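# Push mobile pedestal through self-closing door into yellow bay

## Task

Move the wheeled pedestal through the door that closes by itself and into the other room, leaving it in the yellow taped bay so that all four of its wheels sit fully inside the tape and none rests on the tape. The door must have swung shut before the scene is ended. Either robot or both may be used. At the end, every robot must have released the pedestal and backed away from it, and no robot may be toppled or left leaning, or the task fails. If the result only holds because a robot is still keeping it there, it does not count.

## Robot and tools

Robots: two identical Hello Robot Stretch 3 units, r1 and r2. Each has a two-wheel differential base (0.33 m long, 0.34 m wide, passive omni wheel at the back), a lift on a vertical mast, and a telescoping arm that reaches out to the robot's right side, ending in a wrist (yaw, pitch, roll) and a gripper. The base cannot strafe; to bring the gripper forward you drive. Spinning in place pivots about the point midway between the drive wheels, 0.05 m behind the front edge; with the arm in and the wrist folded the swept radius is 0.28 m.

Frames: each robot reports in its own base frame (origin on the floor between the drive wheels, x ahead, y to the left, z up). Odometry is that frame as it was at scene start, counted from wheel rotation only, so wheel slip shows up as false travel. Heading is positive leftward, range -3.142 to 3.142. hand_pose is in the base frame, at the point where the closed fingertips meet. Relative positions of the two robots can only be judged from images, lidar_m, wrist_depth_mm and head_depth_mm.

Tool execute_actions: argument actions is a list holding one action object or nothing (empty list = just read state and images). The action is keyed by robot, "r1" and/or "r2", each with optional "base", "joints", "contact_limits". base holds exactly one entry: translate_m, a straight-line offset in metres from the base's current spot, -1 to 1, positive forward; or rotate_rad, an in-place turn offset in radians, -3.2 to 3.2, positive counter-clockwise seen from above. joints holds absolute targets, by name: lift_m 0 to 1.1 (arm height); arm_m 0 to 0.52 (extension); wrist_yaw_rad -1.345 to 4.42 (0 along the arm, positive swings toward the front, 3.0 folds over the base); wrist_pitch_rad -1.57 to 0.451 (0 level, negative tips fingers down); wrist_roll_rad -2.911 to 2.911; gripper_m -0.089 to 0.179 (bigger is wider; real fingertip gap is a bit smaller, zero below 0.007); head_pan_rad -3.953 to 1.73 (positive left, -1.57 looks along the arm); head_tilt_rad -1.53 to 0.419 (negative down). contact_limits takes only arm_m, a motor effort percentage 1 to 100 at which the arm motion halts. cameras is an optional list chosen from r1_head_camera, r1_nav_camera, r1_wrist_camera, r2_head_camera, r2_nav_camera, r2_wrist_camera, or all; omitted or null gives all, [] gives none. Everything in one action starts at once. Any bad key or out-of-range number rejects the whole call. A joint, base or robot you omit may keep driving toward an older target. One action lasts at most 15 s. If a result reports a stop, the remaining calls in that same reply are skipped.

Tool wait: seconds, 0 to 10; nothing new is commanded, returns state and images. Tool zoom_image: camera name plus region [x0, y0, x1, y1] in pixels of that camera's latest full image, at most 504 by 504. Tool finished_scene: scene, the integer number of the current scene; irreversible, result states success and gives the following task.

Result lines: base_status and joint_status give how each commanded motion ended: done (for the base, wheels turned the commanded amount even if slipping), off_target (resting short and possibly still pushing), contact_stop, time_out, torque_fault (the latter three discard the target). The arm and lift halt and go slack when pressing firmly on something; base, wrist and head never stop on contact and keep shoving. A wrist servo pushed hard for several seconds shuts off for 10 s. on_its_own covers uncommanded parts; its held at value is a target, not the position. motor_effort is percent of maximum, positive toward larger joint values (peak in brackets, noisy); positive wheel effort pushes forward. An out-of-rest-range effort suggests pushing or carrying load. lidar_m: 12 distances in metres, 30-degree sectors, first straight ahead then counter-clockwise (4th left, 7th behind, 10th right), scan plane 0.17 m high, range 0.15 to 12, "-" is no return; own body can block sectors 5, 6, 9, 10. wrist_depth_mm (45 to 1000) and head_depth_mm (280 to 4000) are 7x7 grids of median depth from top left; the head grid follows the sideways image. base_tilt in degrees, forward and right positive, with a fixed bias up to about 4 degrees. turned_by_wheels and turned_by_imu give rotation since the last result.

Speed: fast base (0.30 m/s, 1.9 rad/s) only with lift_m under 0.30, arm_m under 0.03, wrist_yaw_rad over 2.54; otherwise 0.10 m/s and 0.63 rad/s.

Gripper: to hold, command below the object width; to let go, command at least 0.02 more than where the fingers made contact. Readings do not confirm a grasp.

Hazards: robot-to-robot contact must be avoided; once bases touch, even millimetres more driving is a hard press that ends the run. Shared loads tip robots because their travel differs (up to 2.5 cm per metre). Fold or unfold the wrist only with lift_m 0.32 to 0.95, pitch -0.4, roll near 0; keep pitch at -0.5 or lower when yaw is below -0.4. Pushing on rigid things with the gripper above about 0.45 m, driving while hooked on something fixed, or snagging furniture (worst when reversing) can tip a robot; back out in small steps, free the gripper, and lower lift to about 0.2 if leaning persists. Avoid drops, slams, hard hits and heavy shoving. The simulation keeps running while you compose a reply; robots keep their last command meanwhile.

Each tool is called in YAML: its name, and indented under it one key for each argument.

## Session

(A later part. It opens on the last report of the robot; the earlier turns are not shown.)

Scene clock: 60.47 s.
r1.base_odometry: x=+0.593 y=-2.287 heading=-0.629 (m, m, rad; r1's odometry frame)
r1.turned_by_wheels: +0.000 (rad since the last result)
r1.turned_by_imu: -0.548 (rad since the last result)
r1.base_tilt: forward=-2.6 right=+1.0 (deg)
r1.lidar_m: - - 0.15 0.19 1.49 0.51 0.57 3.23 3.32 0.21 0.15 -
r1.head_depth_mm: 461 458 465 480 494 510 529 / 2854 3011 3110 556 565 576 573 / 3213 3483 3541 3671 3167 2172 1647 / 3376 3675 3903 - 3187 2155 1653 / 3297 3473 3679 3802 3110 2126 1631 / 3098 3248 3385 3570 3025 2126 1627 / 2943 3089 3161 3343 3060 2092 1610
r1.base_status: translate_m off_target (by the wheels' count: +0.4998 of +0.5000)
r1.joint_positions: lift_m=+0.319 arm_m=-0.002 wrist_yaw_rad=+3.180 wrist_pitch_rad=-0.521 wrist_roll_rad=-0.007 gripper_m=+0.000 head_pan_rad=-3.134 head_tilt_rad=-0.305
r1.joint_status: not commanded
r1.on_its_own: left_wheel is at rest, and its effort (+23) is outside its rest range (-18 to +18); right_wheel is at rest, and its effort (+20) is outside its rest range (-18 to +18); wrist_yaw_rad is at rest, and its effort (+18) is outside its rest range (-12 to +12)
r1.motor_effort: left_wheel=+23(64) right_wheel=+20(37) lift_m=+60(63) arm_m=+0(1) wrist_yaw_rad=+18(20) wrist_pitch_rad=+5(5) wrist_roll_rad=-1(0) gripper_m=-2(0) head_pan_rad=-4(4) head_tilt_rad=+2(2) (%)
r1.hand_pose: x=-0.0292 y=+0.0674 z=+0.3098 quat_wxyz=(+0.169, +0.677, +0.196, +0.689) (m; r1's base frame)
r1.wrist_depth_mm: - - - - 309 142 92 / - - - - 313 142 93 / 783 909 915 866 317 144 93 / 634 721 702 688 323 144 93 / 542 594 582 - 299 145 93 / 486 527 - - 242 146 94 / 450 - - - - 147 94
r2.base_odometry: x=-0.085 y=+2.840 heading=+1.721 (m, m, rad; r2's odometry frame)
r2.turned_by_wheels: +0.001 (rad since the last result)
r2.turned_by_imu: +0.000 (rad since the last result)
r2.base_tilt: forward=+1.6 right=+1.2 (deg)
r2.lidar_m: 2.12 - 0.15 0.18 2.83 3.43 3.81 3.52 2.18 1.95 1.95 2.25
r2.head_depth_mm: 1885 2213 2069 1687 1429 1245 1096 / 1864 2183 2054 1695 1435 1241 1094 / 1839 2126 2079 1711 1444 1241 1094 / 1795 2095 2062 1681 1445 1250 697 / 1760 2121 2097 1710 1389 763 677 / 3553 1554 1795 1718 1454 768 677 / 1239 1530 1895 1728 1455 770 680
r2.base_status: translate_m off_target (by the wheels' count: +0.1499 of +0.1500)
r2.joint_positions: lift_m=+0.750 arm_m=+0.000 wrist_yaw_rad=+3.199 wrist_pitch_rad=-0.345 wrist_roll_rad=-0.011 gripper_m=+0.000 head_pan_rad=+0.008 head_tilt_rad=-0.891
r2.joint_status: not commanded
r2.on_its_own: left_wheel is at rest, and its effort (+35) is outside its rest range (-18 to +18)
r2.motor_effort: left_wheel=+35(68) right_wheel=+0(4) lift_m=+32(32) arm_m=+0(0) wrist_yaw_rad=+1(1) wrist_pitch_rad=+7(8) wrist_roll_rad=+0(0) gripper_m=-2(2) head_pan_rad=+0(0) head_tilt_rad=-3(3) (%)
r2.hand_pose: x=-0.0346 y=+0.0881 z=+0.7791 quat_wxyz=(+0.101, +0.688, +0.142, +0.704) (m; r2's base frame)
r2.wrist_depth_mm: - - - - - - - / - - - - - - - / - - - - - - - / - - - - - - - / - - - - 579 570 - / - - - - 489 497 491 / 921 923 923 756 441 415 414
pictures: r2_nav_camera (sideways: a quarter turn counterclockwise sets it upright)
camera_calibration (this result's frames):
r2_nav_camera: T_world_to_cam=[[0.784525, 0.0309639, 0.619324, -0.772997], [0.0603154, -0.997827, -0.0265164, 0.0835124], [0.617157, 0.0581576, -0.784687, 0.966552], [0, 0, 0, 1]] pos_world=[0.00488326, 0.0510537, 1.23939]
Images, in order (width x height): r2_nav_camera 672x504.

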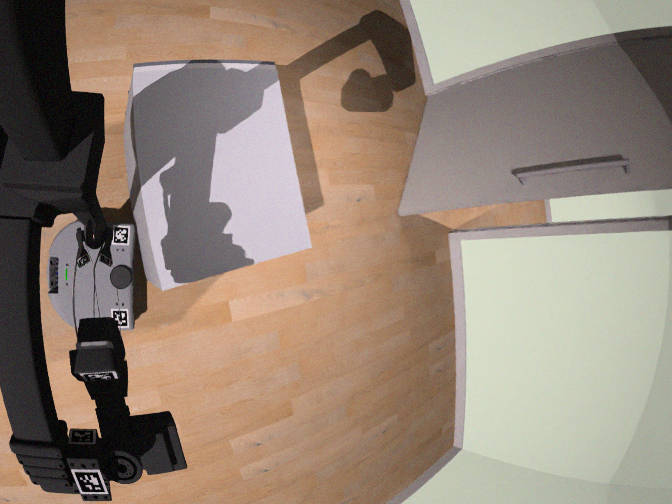

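execute_actions:
  actions:
    - {"r1":{"base":{"translate_m":0.55}},"r2":{"base":{"translate_m":-0.5}}}
  cameras: []

execute_actions:
  actions:
    - {"r1":{"base":{"translate_m":0.15}},"r2":{"base":{"rotate_rad":0.7}}}
  cameras: []

execute_actions:
  actions:
    - {"r1":{"base":{"translate_m":0.2}},"r2":{"base":{"translate_m":0.28}}}
  cameras: []

execute_actions:
  actions:
    - {"r2":{"base":{"rotate_rad":-0.45}}}
  cameras: []

execute_actions:
  actions:
    - {"r2":{"base":{"translate_m":0.5}}}
  cameras: ["r2_nav_camera"]

Scene clock: 76.27 s.
r1.base_odometry: x=+1.038 y=-2.610 heading=-0.630 (m, m, rad; r1's odometry frame)
r1.turned_by_wheels: +0.000 (rad since the last result)
r1.turned_by_imu: -0.701 (rad since the last result)
r1.base_tilt: forward=-2.6 right=+1.0 (deg)
r1.lidar_m: - - 0.15 0.20 1.14 2.66 1.06 0.94 3.50 0.21 0.15 -
r1.head_depth_mm: 2294 2384 2497 2583 2710 2242 1696 / 2360 2467 2539 2653 2757 2214 1670 / 2395 2531 2612 2758 2844 2204 1652 / 1677 1826 1973 2167 2377 2137 1651 / 1254 1329 1410 1505 1605 1728 1588 / 1005 1048 1100 1153 1216 1278 1361 / 814 846 876 908 950 1000 1048
r1.base_status: translate_m off_target (by the wheels' count: +0.5498 of +0.5500)
r1.joint_positions: lift_m=+0.320 arm_m=-0.002 wrist_yaw_rad=+3.179 wrist_pitch_rad=-0.523 wrist_roll_rad=-0.007 gripper_m=+0.000 head_pan_rad=-3.134 head_tilt_rad=-0.305
r1.joint_status: not commanded
r1.on_its_own: right_wheel is at rest, and its effort (+22) is outside its rest range (-18 to +18); wrist_yaw_rad is at rest, and its effort (+18) is outside its rest range (-12 to +12)
r1.motor_effort: left_wheel=+11(40) right_wheel=+22(36) lift_m=+56(60) arm_m=+0(1) wrist_yaw_rad=+18(22) wrist_pitch_rad=+6(6) wrist_roll_rad=+0(1) gripper_m=-1(1) head_pan_rad=-3(4) head_tilt_rad=+1(1) (%)
r1.hand_pose: x=-0.0291 y=+0.0670 z=+0.3094 quat_wxyz=(+0.170, +0.677, +0.196, +0.689) (m; r1's base frame)
r1.wrist_depth_mm: - - - 955 308 142 92 / - - - - 314 143 92 / 951 916 892 858 317 143 93 / 738 735 703 682 318 145 93 / 599 595 590 - 302 145 93 / 516 517 - - 242 146 94 / 449 - - - - 147 94
r2.base_odometry: x=-0.010 y=+2.346 heading=+1.721 (m, m, rad; r2's odometry frame)
r2.turned_by_wheels: +0.000 (rad since the last result)
r2.turned_by_imu: -0.002 (rad since the last result)
r2.base_tilt: forward=+1.6 right=+1.2 (deg)
r2.lidar_m: 0.58 0.57 0.66 2.73 2.74 3.29 3.33 3.33 2.29 2.04 2.05 2.47
r2.head_depth_mm: 2361 2583 2047 1688 1433 1249 1089 / 2328 2535 2050 1696 1426 1238 1096 / 2288 2534 2064 1693 1435 1242 1101 / 2248 2486 2090 1099 1162 1245 1101 / 2345 2572 2086 1044 1057 1247 1101 / 3774 2702 2082 1044 989 1231 1107 / 3822 2593 2023 1049 953 1206 1106
r2.base_status: done
r2.joint_positions: lift_m=+0.750 arm_m=+0.000 wrist_yaw_rad=+3.199 wrist_pitch_rad=-0.345 wrist_roll_rad=-0.011 gripper_m=+0.000 head_pan_rad=+0.008 head_tilt_rad=-0.891
r2.joint_status: not commanded
r2.motor_effort: left_wheel=-1(30) right_wheel=+0(2) lift_m=+32(32) arm_m=+0(0) wrist_yaw_rad=+1(2) wrist_pitch_rad=+8(8) wrist_roll_rad=+0(0) gripper_m=-2(1) head_pan_rad=+0(0) head_tilt_rad=-4(4) (%)
r2.hand_pose: x=-0.0346 y=+0.0881 z=+0.7791 quat_wxyz=(+0.101, +0.688, +0.142, +0.704) (m; r2's base frame)
r2.wrist_depth_mm: - - - - - - - / - - - - - - - / - - - - - - - / - - - - - - - / - - - - - - 645 / - - - - - - 647 / 918 934 945 936 964 927 639
pictures: none
No camera images: the call's "cameras" was empty. Leave "cameras" out to get every camera's image.

Scene clock: 78.80 s.
r1.base_odometry: x=+1.159 y=-2.699 heading=-0.630 (m, m, rad; r1's odometry frame)
r1.turned_by_wheels: +0.000 (rad since the last result)
r1.turned_by_imu: -0.203 (rad since the last result)
r1.base_tilt: forward=-2.6 right=+1.1 (deg)
r1.lidar_m: - - 0.15 0.20 1.05 2.82 1.74 1.05 3.58 0.21 0.15 -
r1.head_depth_mm: 2493 2554 2683 2797 2923 2218 1687 / 2469 2601 2684 2795 2909 2218 1679 / 2506 2628 2718 2822 2976 2180 1655 / 2520 2613 2731 2879 2973 2157 1640 / 2519 2628 2711 2875 2932 2165 1644 / 1797 1875 1959 2080 2176 2035 1616 / 1321 1369 1406 1466 1513 1587 1529
r1.base_status: translate_m off_target (by the wheels' count: +0.1499 of +0.1500)
r1.joint_positions: lift_m=+0.320 arm_m=-0.002 wrist_yaw_rad=+3.180 wrist_pitch_rad=-0.523 wrist_roll_rad=-0.007 gripper_m=+0.000 head_pan_rad=-3.134 head_tilt_rad=-0.305
r1.joint_status: not commanded
r1.on_its_own: right_wheel is at rest, and its effort (+20) is outside its rest range (-18 to +18); wrist_yaw_rad is at rest, and its effort (+17) is outside its rest range (-12 to +12)
r1.motor_effort: left_wheel=+7(24) right_wheel=+20(23) lift_m=+56(56) arm_m=-1(0) wrist_yaw_rad=+17(19) wrist_pitch_rad=+6(6) wrist_roll_rad=-1(0) gripper_m=-1(2) head_pan_rad=-4(4) head_tilt_rad=+1(2) (%)
r1.hand_pose: x=-0.0294 y=+0.0670 z=+0.3094 quat_wxyz=(+0.169, +0.677, +0.197, +0.689) (m; r1's base frame)
r1.wrist_depth_mm: - 978 995 - 310 143 92 / - - - - 315 143 93 / 959 912 904 874 319 144 93 / 732 735 719 678 323 145 93 / 607 598 580 - 303 145 94 / 517 521 - - 243 146 94 / 449 - - - - 147 94
r2.base_odometry: x=-0.010 y=+2.346 heading=+2.421 (m, m, rad; r2's odometry frame)
r2.turned_by_wheels: +0.700 (rad since the last result)
r2.turned_by_imu: +0.693 (rad since the last result)
r2.base_tilt: forward=+1.5 right=+1.3 (deg)
r2.lidar_m: 0.58 2.84 2.73 2.81 3.47 3.32 2.98 2.14 2.05 2.11 2.62 0.57
r2.head_depth_mm: 3644 2605 2048 1031 935 1196 1094 / 1871 2154 2051 1031 995 1209 1096 / 1550 1880 1975 1042 1095 1244 1101 / 2598 2663 2070 1046 1214 1253 1105 / 2748 2694 2094 1691 1448 1257 1107 / 2930 2704 2089 1708 1444 1254 1109 / 3021 2712 2055 1721 1466 1264 1110
r2.base_status: done
r2.joint_positions: lift_m=+0.750 arm_m=+0.000 wrist_yaw_rad=+3.199 wrist_pitch_rad=-0.345 wrist_roll_rad=-0.011 gripper_m=+0.000 head_pan_rad=+0.008 head_tilt_rad=-0.891
r2.joint_status: not commanded
r2.motor_effort: left_wheel=-4(10) right_wheel=+1(5) lift_m=+32(32) arm_m=+0(0) wrist_yaw_rad=+2(1) wrist_pitch_rad=+8(8) wrist_roll_rad=+0(0) gripper_m=-2(3) head_pan_rad=+0(0) head_tilt_rad=-4(4) (%)
r2.hand_pose: x=-0.0346 y=+0.0881 z=+0.7791 quat_wxyz=(+0.101, +0.688, +0.142, +0.704) (m; r2's base frame)
r2.wrist_depth_mm: - - - - - - - / - - - - - - - / - - - - - - - / - - - - - - - / - - - - - - - / - - - - - - - / 902 926 941 916 973 967 959
pictures: none
No camera images: the call's "cameras" was empty. Leave "cameras" out to get every camera's image.

Scene clock: 83.03 s.
r1.base_odometry: x=+1.320 y=-2.816 heading=-0.629 (m, m, rad; r1's odometry frame)
r1.turned_by_wheels: +0.001 (rad since the last result)
r1.turned_by_imu: -0.122 (rad since the last result)
r1.base_tilt: forward=-2.7 right=+1.1 (deg)
r1.lidar_m: - - 0.15 0.19 1.17 1.28 2.75 1.10 3.71 0.21 0.15 -
r1.head_depth_mm: 2617 2750 2875 3020 3188 2246 1690 / 2622 2729 2859 2955 3066 2208 1677 / 2598 2709 2846 2977 2998 2191 1648 / 2549 2685 2808 2931 3033 2162 1645 / 2530 2653 2801 2949 3035 2139 1634 / 2538 2629 2771 2913 3027 2123 1621 / 1966 2047 2093 2160 2207 2039 1617
r1.base_status: translate_m off_target (by the wheels' count: +0.1996 of +0.2000)
r1.joint_positions: lift_m=+0.320 arm_m=-0.002 wrist_yaw_rad=+3.177 wrist_pitch_rad=-0.524 wrist_roll_rad=-0.008 gripper_m=+0.000 head_pan_rad=-3.136 head_tilt_rad=-0.303
r1.joint_status: not commanded
r1.on_its_own: left_wheel is at rest, and its effort (+58) is outside its rest range (-18 to +18); wrist_yaw_rad is at rest, and its effort (+20) is outside its rest range (-12 to +12)
r1.motor_effort: left_wheel=+58(83) right_wheel=+17(52) lift_m=+46(56) arm_m=+0(0) wrist_yaw_rad=+20(40) wrist_pitch_rad=+6(7) wrist_roll_rad=+0(0) gripper_m=-1(1) head_pan_rad=-3(4) head_tilt_rad=+2(2) (%)
r1.hand_pose: x=-0.0287 y=+0.0670 z=+0.3096 quat_wxyz=(+0.171, +0.677, +0.196, +0.689) (m; r1's base frame)
r1.wrist_depth_mm: 894 916 931 - 304 140 91 / - - - - 306 141 92 / 941 924 879 847 311 141 92 / 731 728 702 683 315 143 93 / 606 591 591 - 294 144 93 / 509 519 - - 238 145 93 / 445 - - - - 145 93
r2.base_odometry: x=-0.221 y=+2.530 heading=+2.421 (m, m, rad; r2's odometry frame)
r2.turned_by_wheels: +0.000 (rad since the last result)
r2.turned_by_imu: +0.000 (rad since the last result)
r2.base_tilt: forward=+1.6 right=+1.2 (deg)
r2.lidar_m: 0.32 0.41 2.59 2.68 3.62 3.58 3.18 2.28 2.18 2.25 0.34 0.32
r2.head_depth_mm: 3583 2628 2049 1691 874 761 942 / 1834 1782 1934 1683 875 793 1043 / 1470 1728 1946 1037 876 810 1085 / 1321 1598 1897 1700 879 942 1105 / 2471 2680 2071 1716 1441 1229 1104 / 2612 2676 2080 1703 1450 1257 1110 / 2779 2745 2085 1719 1458 1266 1110
r2.base_status: done
r2.joint_positions: lift_m=+0.750 arm_m=+0.000 wrist_yaw_rad=+3.199 wrist_pitch_rad=-0.345 wrist_roll_rad=-0.011 gripper_m=+0.000 head_pan_rad=+0.008 head_tilt_rad=-0.891
r2.joint_status: not commanded
r2.motor_effort: left_wheel=-4(6) right_wheel=+2(5) lift_m=+32(32) arm_m=+0(0) wrist_yaw_rad=+1(1) wrist_pitch_rad=+7(8) wrist_roll_rad=+0(0) gripper_m=-2(2) head_pan_rad=-1(0) head_tilt_rad=-4(4) (%)
r2.hand_pose: x=-0.0346 y=+0.0881 z=+0.7791 quat_wxyz=(+0.101, +0.688, +0.142, +0.704) (m; r2's base frame)
r2.wrist_depth_mm: - - - - - - - / - - - - - - - / - - - - - - - / - - - - - - - / - - - - - - - / - - - - - - - / 928 920 936 924 931 951 958
pictures: none
No camera images: the call's "cameras" was empty. Leave "cameras" out to get every camera's image.

Scene clock: 84.73 s.
r1.base_odometry: x=+1.320 y=-2.816 heading=-0.629 (m, m, rad; r1's odometry frame)
r1.turned_by_wheels: +0.000 (rad since the last result)
r1.turned_by_imu: +0.000 (rad since the last result)
r1.base_tilt: forward=-2.7 right=+1.0 (deg)
r1.lidar_m: - - 0.15 0.19 1.17 1.28 2.76 1.10 3.71 0.21 0.15 -
r1.head_depth_mm: 2630 2734 2852 3010 3135 2219 1683 / 2600 2677 2843 2984 3071 2228 1669 / 2600 2712 2893 2945 3044 2178 1664 / 2596 2701 2822 2911 3056 2191 1650 / 2538 2668 2826 2962 2965 2139 1630 / 2525 2637 2730 2899 2991 2121 1624 / 1965 2040 2080 2162 2234 2013 1616
r1.base_status: not commanded
r1.joint_positions: lift_m=+0.320 arm_m=-0.002 wrist_yaw_rad=+3.177 wrist_pitch_rad=-0.524 wrist_roll_rad=-0.008 gripper_m=+0.000 head_pan_rad=-3.136 head_tilt_rad=-0.303
r1.joint_status: not commanded
r1.on_its_own: left_wheel is at rest, and its effort (+58) is outside its rest range (-18 to +18); wrist_yaw_rad is at rest, and its effort (+20) is outside its rest range (-12 to +12)
r1.motor_effort: left_wheel=+58(58) right_wheel=+16(17) lift_m=+46(46) arm_m=+0(0) wrist_yaw_rad=+20(20) wrist_pitch_rad=+7(6) wrist_roll_rad=-1(0) gripper_m=-2(0) head_pan_rad=-4(3) head_tilt_rad=+0(2) (%)
r1.hand_pose: x=-0.0287 y=+0.0670 z=+0.3096 quat_wxyz=(+0.171, +0.677, +0.196, +0.689) (m; r1's base frame)
r1.wrist_depth_mm: 889 909 928 - 305 140 91 / - - - - 307 141 92 / 964 904 891 866 314 142 92 / 734 722 714 680 317 142 92 / 594 597 594 - 296 144 93 / 514 524 - - 240 145 93 / 441 - - - - 145 93
r2.base_odometry: x=-0.221 y=+2.530 heading=+1.971 (m, m, rad; r2's odometry frame)
r2.turned_by_wheels: -0.450 (rad since the last result)
r2.turned_by_imu: -0.446 (rad since the last result)
r2.base_tilt: forward=+1.6 right=+1.2 (deg)
r2.lidar_m: 0.32 0.33 2.65 2.59 2.73 3.66 3.57 2.95 2.23 2.18 2.29 0.33
r2.head_depth_mm: 1958 2258 2052 1680 1374 1179 1094 / 3090 2353 2057 1035 877 834 1094 / 3701 2659 2084 1038 877 830 1101 / 3707 2681 2072 1043 883 830 1106 / 3761 2638 1986 1041 884 825 1106 / 3357 1752 1959 1616 889 820 1105 / 1481 1599 1710 1709 1467 1237 1107
r2.base_status: done
r2.joint_positions: lift_m=+0.750 arm_m=+0.000 wrist_yaw_rad=+3.199 wrist_pitch_rad=-0.345 wrist_roll_rad=-0.011 gripper_m=+0.000 head_pan_rad=+0.008 head_tilt_rad=-0.891
r2.joint_status: not commanded
r2.motor_effort: left_wheel=+4(10) right_wheel=-4(6) lift_m=+32(32) arm_m=+0(1) wrist_yaw_rad=+1(2) wrist_pitch_rad=+8(8) wrist_roll_rad=+0(0) gripper_m=-2(3) head_pan_rad=+0(0) head_tilt_rad=-4(4) (%)
r2.hand_pose: x=-0.0346 y=+0.0881 z=+0.7791 quat_wxyz=(+0.101, +0.688, +0.142, +0.704) (m; r2's base frame)
r2.wrist_depth_mm: - - - - - - - / - - - - - - - / - - - - - - - / - - - - - - - / - - - - - - - / - - - - - - - / 914 895 931 913 917 949 454
pictures: none
No camera images: the call's "cameras" was empty. Leave "cameras" out to get every camera's image.

Scene clock: 90.87 s.
r1.base_odometry: x=+1.320 y=-2.816 heading=-0.629 (m, m, rad; r1's odometry frame)
r1.turned_by_wheels: +0.000 (rad since the last result)
r1.turned_by_imu: +0.000 (rad since the last result)
r1.base_tilt: forward=-2.6 right=+1.0 (deg)
r1.lidar_m: - - 0.15 0.19 0.90 1.00 2.75 1.10 3.72 0.21 0.15 -
r1.head_depth_mm: 2625 2760 2837 3032 3140 2242 1691 / 2592 2750 2866 2957 3106 2212 1679 / 2612 2695 2830 2946 3087 2186 1666 / 2574 2685 2814 2945 3013 2161 1645 / 2579 2681 2824 2927 3012 2145 1634 / 2526 2628 2773 2904 2968 2118 1628 / 1984 2028 2092 2158 2234 2030 1604
r1.base_status: not commanded
r1.joint_positions: lift_m=+0.320 arm_m=-0.002 wrist_yaw_rad=+3.177 wrist_pitch_rad=-0.524 wrist_roll_rad=-0.008 gripper_m=+0.000 head_pan_rad=-3.136 head_tilt_rad=-0.303
r1.joint_status: not commanded
r1.on_its_own: left_wheel is at rest, and its effort (+58) is outside its rest range (-18 to +18); wrist_yaw_rad is at rest, and its effort (+20) is outside its rest range (-12 to +12)
r1.motor_effort: left_wheel=+58(58) right_wheel=+17(17) lift_m=+46(46) arm_m=-1(0) wrist_yaw_rad=+20(20) wrist_pitch_rad=+6(6) wrist_roll_rad=+0(0) gripper_m=-1(2) head_pan_rad=-3(3) head_tilt_rad=+1(1) (%)
r1.hand_pose: x=-0.0287 y=+0.0670 z=+0.3096 quat_wxyz=(+0.171, +0.677, +0.196, +0.689) (m; r1's base frame)
r1.wrist_depth_mm: 711 697 793 - 305 140 91 / 760 792 814 - 309 142 92 / 853 852 851 880 314 142 92 / 744 714 711 685 315 143 92 / 618 599 588 - 294 144 92 / 516 512 - - 239 144 93 / 449 - - - - 145 93
r2.base_odometry: x=-0.416 y=+2.991 heading=+1.971 (m, m, rad; r2's odometry frame)
r2.turned_by_wheels: +0.000 (rad since the last result)
r2.turned_by_imu: +0.000 (rad since the last result)
r2.base_tilt: forward=+1.5 right=+1.2 (deg)
r2.lidar_m: - - 0.15 0.20 2.71 3.86 4.05 2.98 2.25 0.20 0.15 -
r2.head_depth_mm: 1533 1743 1985 1687 1427 760 671 / 3672 2548 1987 1677 1428 757 673 / 3703 2645 2084 1689 1442 765 677 / 3640 2624 2078 1701 1436 765 674 / 3707 2676 2100 1675 1435 765 676 / 3777 2702 1727 1623 1445 767 678 / 1472 1507 1290 1597 1455 1210 688
r2.base_status: translate_m off_target (by the wheels' count: +0.4999 of +0.5000)
r2.joint_positions: lift_m=+0.750 arm_m=+0.000 wrist_yaw_rad=+3.200 wrist_pitch_rad=-0.347 wrist_roll_rad=-0.011 gripper_m=+0.000 head_pan_rad=+0.008 head_tilt_rad=-0.892
r2.joint_status: not commanded
r2.motor_effort: left_wheel=+15(100) right_wheel=+14(36) lift_m=+26(32) arm_m=+0(0) wrist_yaw_rad=+0(1) wrist_pitch_rad=+8(9) wrist_roll_rad=+0(0) gripper_m=-2(2) head_pan_rad=+0(0) head_tilt_rad=-4(3) (%)
r2.hand_pose: x=-0.0348 y=+0.0879 z=+0.7790 quat_wxyz=(+0.101, +0.688, +0.143, +0.704) (m; r2's base frame)
r2.wrist_depth_mm: - - - - - - - / - - - - - - - / - - - - - - - / - - - - - - - / - - - - - - - / - - - - - - - / 911 919 925 950 462 414 419
pictures: r2_nav_camera (sideways: a quarter turn counterclockwise sets it upright)
camera_calibration (this result's frames):
r2_nav_camera: T_world_to_cam=[[0.784971, 0.030968, 0.618759, -0.772262], [0.0602968, -0.997827, -0.026554, 0.0835614], [0.616592, 0.0581533, -0.785132, 0.967134], [0, 0, 0, 1]] pos_world=[0.00483819, 0.0510533, 1.23939]
Images, in order (width x height): r2_nav_camera 672x504.

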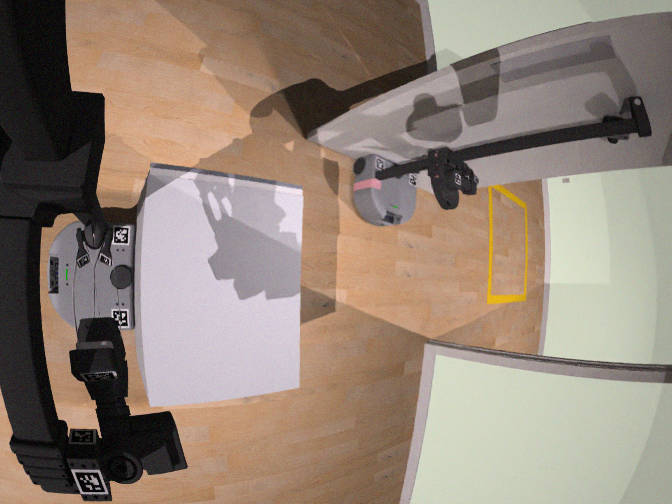

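execute_actions:
  actions:
    - {"r1":{"base":{"translate_m":-0.004},"joints":{"head_tilt_rad":-1.0}},"r2":{"base":{"translate_m":0.6}}}
  cameras: ["r2_nav_camera","r1_nav_camera"]

Scene clock: 106.40 s.
r1.base_odometry: x=+1.317 y=-2.814 heading=-0.629 (m, m, rad; r1's odometry frame)
r1.turned_by_wheels: +0.000 (rad since the last result)
r1.turned_by_imu: +0.001 (rad since the last result)
r1.base_tilt: forward=-2.7 right=+1.0 (deg)
r1.lidar_m: - - 0.15 0.19 0.51 0.37 0.49 1.10 3.72 0.22 0.15 -
r1.head_depth_mm: 2591 2717 2864 3002 3071 2147 1013 / 2554 2719 2816 2987 3063 2120 1001 / 2531 2701 2820 2995 3011 2094 995 / 2540 2667 2797 2952 2949 2082 1591 / 2518 2656 2793 2923 2935 2047 1583 / 2515 2666 2751 2953 2849 2028 1566 / 1963 2029 2068 2122 2200 1949 1572
r1.base_status: done
r1.joint_positions: lift_m=+0.320 arm_m=-0.002 wrist_yaw_rad=+3.197 wrist_pitch_rad=-0.524 wrist_roll_rad=-0.008 gripper_m=+0.000 head_pan_rad=-3.134 head_tilt_rad=-0.334
r1.joint_status: head_tilt_rad time_out (moved -0.031 of -0.697)
r1.on_its_own: head_tilt_rad is held at -0.367, not at your -1.000, since a time_out
r1.motor_effort: left_wheel=+14(51) right_wheel=+1(15) lift_m=+46(46) arm_m=+0(0) wrist_yaw_rad=+2(20) wrist_pitch_rad=+6(6) wrist_roll_rad=-1(0) gripper_m=-1(2) head_pan_rad=-4(4) head_tilt_rad=-12(71) (%)
r1.hand_pose: x=-0.0329 y=+0.0668 z=+0.3096 quat_wxyz=(+0.164, +0.675, +0.203, +0.691) (m; r1's base frame)
r1.wrist_depth_mm: 352 527 - - 338 151 97 / 343 514 - - 343 152 97 / 342 508 869 875 343 152 97 / 339 496 711 690 343 152 97 / 333 493 588 - 320 152 97 / 358 471 - - 255 152 98 / 421 - - - - 152 98
r2.base_odometry: x=-0.649 y=+3.543 heading=+1.971 (m, m, rad; r2's odometry frame)
r2.turned_by_wheels: +0.000 (rad since the last result)
r2.turned_by_imu: -0.001 (rad since the last result)
r2.base_tilt: forward=+1.5 right=+1.2 (deg)
r2.lidar_m: - - 0.15 0.20 2.67 3.83 4.67 3.03 2.29 0.20 0.15 -
r2.head_depth_mm: 3466 2528 1427 1595 1434 761 671 / 3497 2646 2063 1701 1433 762 671 / 3499 2628 2059 1694 1440 759 673 / 3466 2631 2073 1703 1437 765 673 / 3578 2674 2083 1688 1445 766 676 / 3554 2673 2098 1709 1266 770 677 / 3630 2706 1532 1081 1218 1212 1077
r2.base_status: translate_m off_target (by the wheels' count: +0.5999 of +0.6000)
r2.joint_positions: lift_m=+0.750 arm_m=+0.000 wrist_yaw_rad=+3.200 wrist_pitch_rad=-0.347 wrist_roll_rad=-0.011 gripper_m=+0.000 head_pan_rad=+0.008 head_tilt_rad=-0.892
r2.joint_status: not commanded
r2.motor_effort: left_wheel=+10(38) right_wheel=+18(27) lift_m=+26(26) arm_m=+0(0) wrist_yaw_rad=+0(0) wrist_pitch_rad=+9(8) wrist_roll_rad=+0(0) gripper_m=-2(1) head_pan_rad=+0(0) head_tilt_rad=-4(4) (%)
r2.hand_pose: x=-0.0348 y=+0.0879 z=+0.7790 quat_wxyz=(+0.101, +0.688, +0.143, +0.704) (m; r2's base frame)
r2.wrist_depth_mm: - - - - - 568 556 / - - - - - 632 593 / - - - - - 688 626 / - - - - - 754 682 / - - - - - 821 739 / - - - - 963 880 758 / 921 930 916 944 915 417 759
pictures: r1_nav_camera (sideways: a quarter turn counterclockwise sets it upright), r2_nav_camera (sideways: a quarter turn counterclockwise sets it upright)
camera_calibration (this result's frames):
r1_nav_camera: T_world_to_cam=[[-0.284503, -0.0169561, 0.958525, -1.20276], [-0.0292774, 0.999531, 0.00899151, 0.0356289], [-0.958228, -0.025505, -0.284866, 0.332558], [0, 0, 0, 1]] pos_world=[-0.0224805, -0.0475244, 1.24729]
r2_nav_camera: T_world_to_cam=[[0.784971, 0.0309678, 0.618759, -0.772262], [0.0602965, -0.997827, -0.026554, 0.0835614], [0.616592, 0.0581531, -0.785132, 0.967134], [0, 0, 0, 1]] pos_world=[0.00483821, 0.0510533, 1.23939]
Images, in order (width x height): r1_nav_camera 672x504, r2_nav_camera 672x504.

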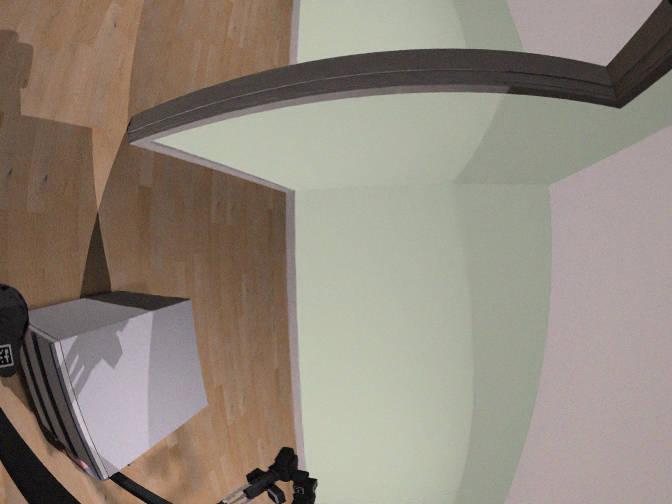

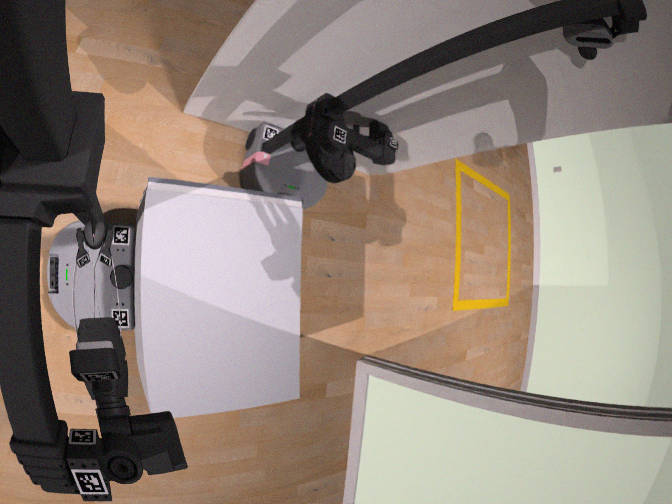

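execute_actions:
  actions:
    - {"r1":{"joints":{"head_tilt_rad":-0.3}},"r2":{"base":{"translate_m":0.5}}}
  cameras: ["r2_nav_camera"]

execute_actions:
  actions:
    - {"r2":{"base":{"translate_m":0.5}}}
  cameras: ["r2_nav_camera"]

Scene clock: 117.27 s.
r1.base_odometry: x=+1.317 y=-2.814 heading=-0.629 (m, m, rad; r1's odometry frame)
r1.turned_by_wheels: +0.000 (rad since the last result)
r1.turned_by_imu: +0.001 (rad since the last result)
r1.base_tilt: forward=-2.6 right=+1.0 (deg)
r1.lidar_m: - - 0.15 0.19 4.29 0.45 0.35 0.35 0.45 0.22 0.15 -
r1.head_depth_mm: 2574 333 2811 422 417 435 434 / 2578 374 491 3003 3120 645 483 / 2593 2668 494 2963 3087 724 1545 / 2571 2687 2802 2904 3048 1977 1629 / 2561 2691 2774 2908 3013 2116 1006 / 2526 2641 2749 2902 2949 2123 995 / 1963 2006 2065 2151 2193 2017 985
r1.base_status: not commanded
r1.joint_positions: lift_m=+0.320 arm_m=-0.002 wrist_yaw_rad=+3.197 wrist_pitch_rad=-0.524 wrist_roll_rad=-0.008 gripper_m=+0.000 head_pan_rad=-3.134 head_tilt_rad=-0.310
r1.joint_status: all done
r1.motor_effort: left_wheel=+15(16) right_wheel=+1(1) lift_m=+46(46) arm_m=+0(0) wrist_yaw_rad=+2(1) wrist_pitch_rad=+6(6) wrist_roll_rad=+0(0) gripper_m=+0(1) head_pan_rad=-4(4) head_tilt_rad=+4(11) (%)
r1.hand_pose: x=-0.0329 y=+0.0668 z=+0.3096 quat_wxyz=(+0.164, +0.675, +0.203, +0.691) (m; r1's base frame)
r1.wrist_depth_mm: - - - - 341 150 97 / - - - - 345 151 97 / 929 915 890 873 340 152 97 / 475 707 703 700 344 151 97 / 412 594 582 - 318 152 98 / 405 508 - - 254 152 97 / 387 - - - - 153 98
r2.base_odometry: x=-0.843 y=+4.004 heading=+1.970 (m, m, rad; r2's odometry frame)
r2.turned_by_wheels: +0.000 (rad since the last result)
r2.turned_by_imu: -0.001 (rad since the last result)
r2.base_tilt: forward=+1.5 right=+1.2 (deg)
r2.lidar_m: - - 0.15 0.21 0.66 3.78 5.16 3.06 2.32 0.20 0.15 -
r2.head_depth_mm: 3101 2594 2045 1685 1154 759 671 / 3151 2659 2084 1683 1434 760 671 / 3140 2670 2072 1693 1428 761 674 / 3206 2642 2081 1707 1431 765 673 / 3179 2659 2067 1717 1446 769 673 / 3237 2682 2090 1706 1439 784 677 / 3253 2674 2095 1702 1423 1257 972
r2.base_status: translate_m off_target (by the wheels' count: +0.4999 of +0.5000)
r2.joint_positions: lift_m=+0.750 arm_m=+0.000 wrist_yaw_rad=+3.200 wrist_pitch_rad=-0.347 wrist_roll_rad=-0.011 gripper_m=+0.000 head_pan_rad=+0.008 head_tilt_rad=-0.892
r2.joint_status: not commanded
r2.on_its_own: right_wheel is at rest, and its effort (+20) is outside its rest range (-18 to +18)
r2.motor_effort: left_wheel=+7(35) right_wheel=+20(30) lift_m=+26(26) arm_m=+0(0) wrist_yaw_rad=+0(1) wrist_pitch_rad=+8(9) wrist_roll_rad=+0(0) gripper_m=-3(2) head_pan_rad=-1(1) head_tilt_rad=-3(4) (%)
r2.hand_pose: x=-0.0348 y=+0.0879 z=+0.7790 quat_wxyz=(+0.101, +0.688, +0.143, +0.704) (m; r2's base frame)
r2.wrist_depth_mm: - - - 611 569 536 515 / - - - 646 608 588 549 / - - - 705 637 623 601 / - - - 773 681 671 643 / - - - - 523 553 689 / - - - - 848 835 772 / 930 910 947 790 796 891 887
pictures: r2_nav_camera (sideways: a quarter turn counterclockwise sets it upright)
camera_calibration (this result's frames):
r2_nav_camera: T_world_to_cam=[[0.784971, 0.0309678, 0.618758, -0.772262], [0.0602965, -0.997827, -0.026554, 0.0835614], [0.616592, 0.0581531, -0.785132, 0.967134], [0, 0, 0, 1]] pos_world=[0.0048382, 0.0510533, 1.23939]
Images, in order (width x height): r2_nav_camera 672x504.

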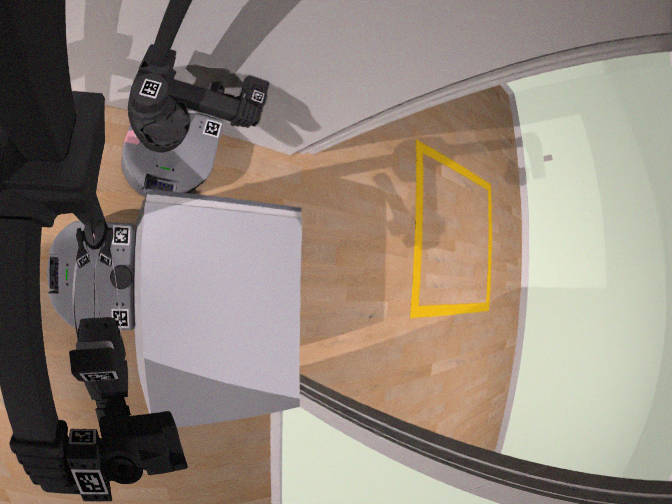

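Scene clock: 123.23 s.
r1.base_odometry: x=+1.317 y=-2.814 heading=-0.629 (m, m, rad; r1's odometry frame)
r1.turned_by_wheels: +0.000 (rad since the last result)
r1.turned_by_imu: +0.000 (rad since the last result)
r1.base_tilt: forward=-2.6 right=+1.0 (deg)
r1.lidar_m: - - 0.15 0.19 4.30 2.99 2.75 0.48 0.55 0.22 0.15 -
r1.head_depth_mm: 2560 2743 2865 3001 3080 2222 1684 / 2581 2712 2825 2986 3057 2194 1670 / 2595 2688 2856 2957 3072 2178 1655 / 2567 2680 2799 2911 3069 2162 1640 / 2548 2674 2754 2896 3043 2112 1631 / 2499 2657 2769 2887 2981 2094 1612 / 1966 2030 2091 2132 2231 1924 1555
r1.base_status: not commanded
r1.joint_positions: lift_m=+0.320 arm_m=-0.002 wrist_yaw_rad=+3.197 wrist_pitch_rad=-0.524 wrist_roll_rad=-0.008 gripper_m=+0.000 head_pan_rad=-3.134 head_tilt_rad=-0.310
r1.joint_status: not commanded
r1.motor_effort: left_wheel=+16(15) right_wheel=+0(0) lift_m=+46(47) arm_m=+0(0) wrist_yaw_rad=+2(2) wrist_pitch_rad=+6(6) wrist_roll_rad=+0(0) gripper_m=-1(2) head_pan_rad=-4(4) head_tilt_rad=+3(4) (%)
r1.hand_pose: x=-0.0329 y=+0.0668 z=+0.3096 quat_wxyz=(+0.164, +0.675, +0.203, +0.691) (m; r1's base frame)
r1.wrist_depth_mm: - - - - 342 150 97 / - - - - 340 150 97 / 953 926 891 884 344 151 97 / 721 724 690 696 344 152 97 / 609 596 576 - 319 152 97 / 510 515 - - 255 152 97 / 445 - - - - 153 98
r2.base_odometry: x=-1.037 y=+4.464 heading=+1.969 (m, m, rad; r2's odometry frame)
r2.turned_by_wheels: -0.001 (rad since the last result)
r2.turned_by_imu: +0.000 (rad since the last result)
r2.base_tilt: forward=+1.5 right=+1.2 (deg)
r2.lidar_m: - - 0.15 0.57 0.61 0.68 5.62 3.09 2.35 0.20 0.15 -
r2.head_depth_mm: 2715 2616 2061 1685 1419 759 669 / 2680 2629 2064 1688 1441 761 671 / 2771 2694 2078 1709 1438 763 675 / 2756 2631 2089 1711 1438 766 675 / 2779 2704 2074 1706 1448 765 677 / 2794 2712 2087 1715 1445 1214 700 / 2824 2723 2080 1733 1439 1261 1114
r2.base_status: translate_m off_target (by the wheels' count: +0.4999 of +0.5000)
r2.joint_positions: lift_m=+0.750 arm_m=+0.000 wrist_yaw_rad=+3.200 wrist_pitch_rad=-0.347 wrist_roll_rad=-0.011 gripper_m=+0.000 head_pan_rad=+0.008 head_tilt_rad=-0.892
r2.joint_status: not commanded
r2.on_its_own: right_wheel is at rest, and its effort (+23) is outside its rest range (-18 to +18)
r2.motor_effort: left_wheel=+3(31) right_wheel=+23(33) lift_m=+27(26) arm_m=+0(0) wrist_yaw_rad=+0(1) wrist_pitch_rad=+9(9) wrist_roll_rad=+0(0) gripper_m=-2(1) head_pan_rad=+0(0) head_tilt_rad=-4(4) (%)
r2.hand_pose: x=-0.0348 y=+0.0879 z=+0.7790 quat_wxyz=(+0.101, +0.688, +0.143, +0.704) (m; r2's base frame)
r2.wrist_depth_mm: 703 651 621 563 531 512 539 / 773 690 663 602 572 554 - / - 749 726 668 626 629 - / - 591 634 732 685 675 - / - 559 887 - 748 820 - / - - 878 - 875 - - / 927 875 765 915 908 926 958
pictures: r2_nav_camera (sideways: a quarter turn counterclockwise sets it upright)
camera_calibration (this result's frames):
r2_nav_camera: T_world_to_cam=[[0.78497, 0.0309678, 0.618759, -0.772263], [0.0602965, -0.997827, -0.026554, 0.0835614], [0.616592, 0.0581531, -0.785132, 0.967133], [0, 0, 0, 1]] pos_world=[0.00483822, 0.0510533, 1.23939]
Images, in order (width x height): r2_nav_camera 672x504.

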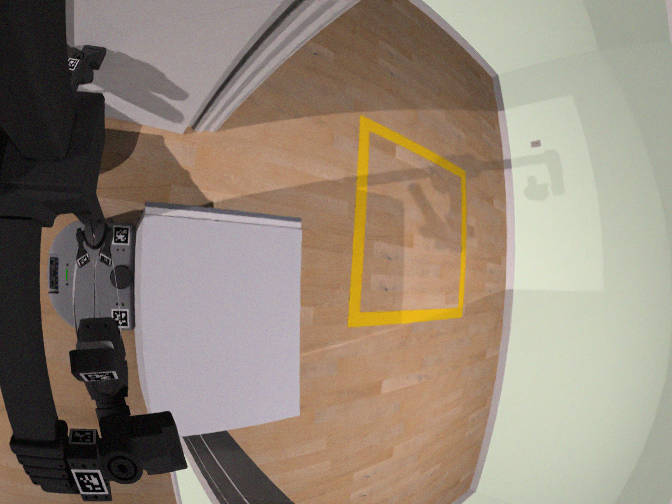

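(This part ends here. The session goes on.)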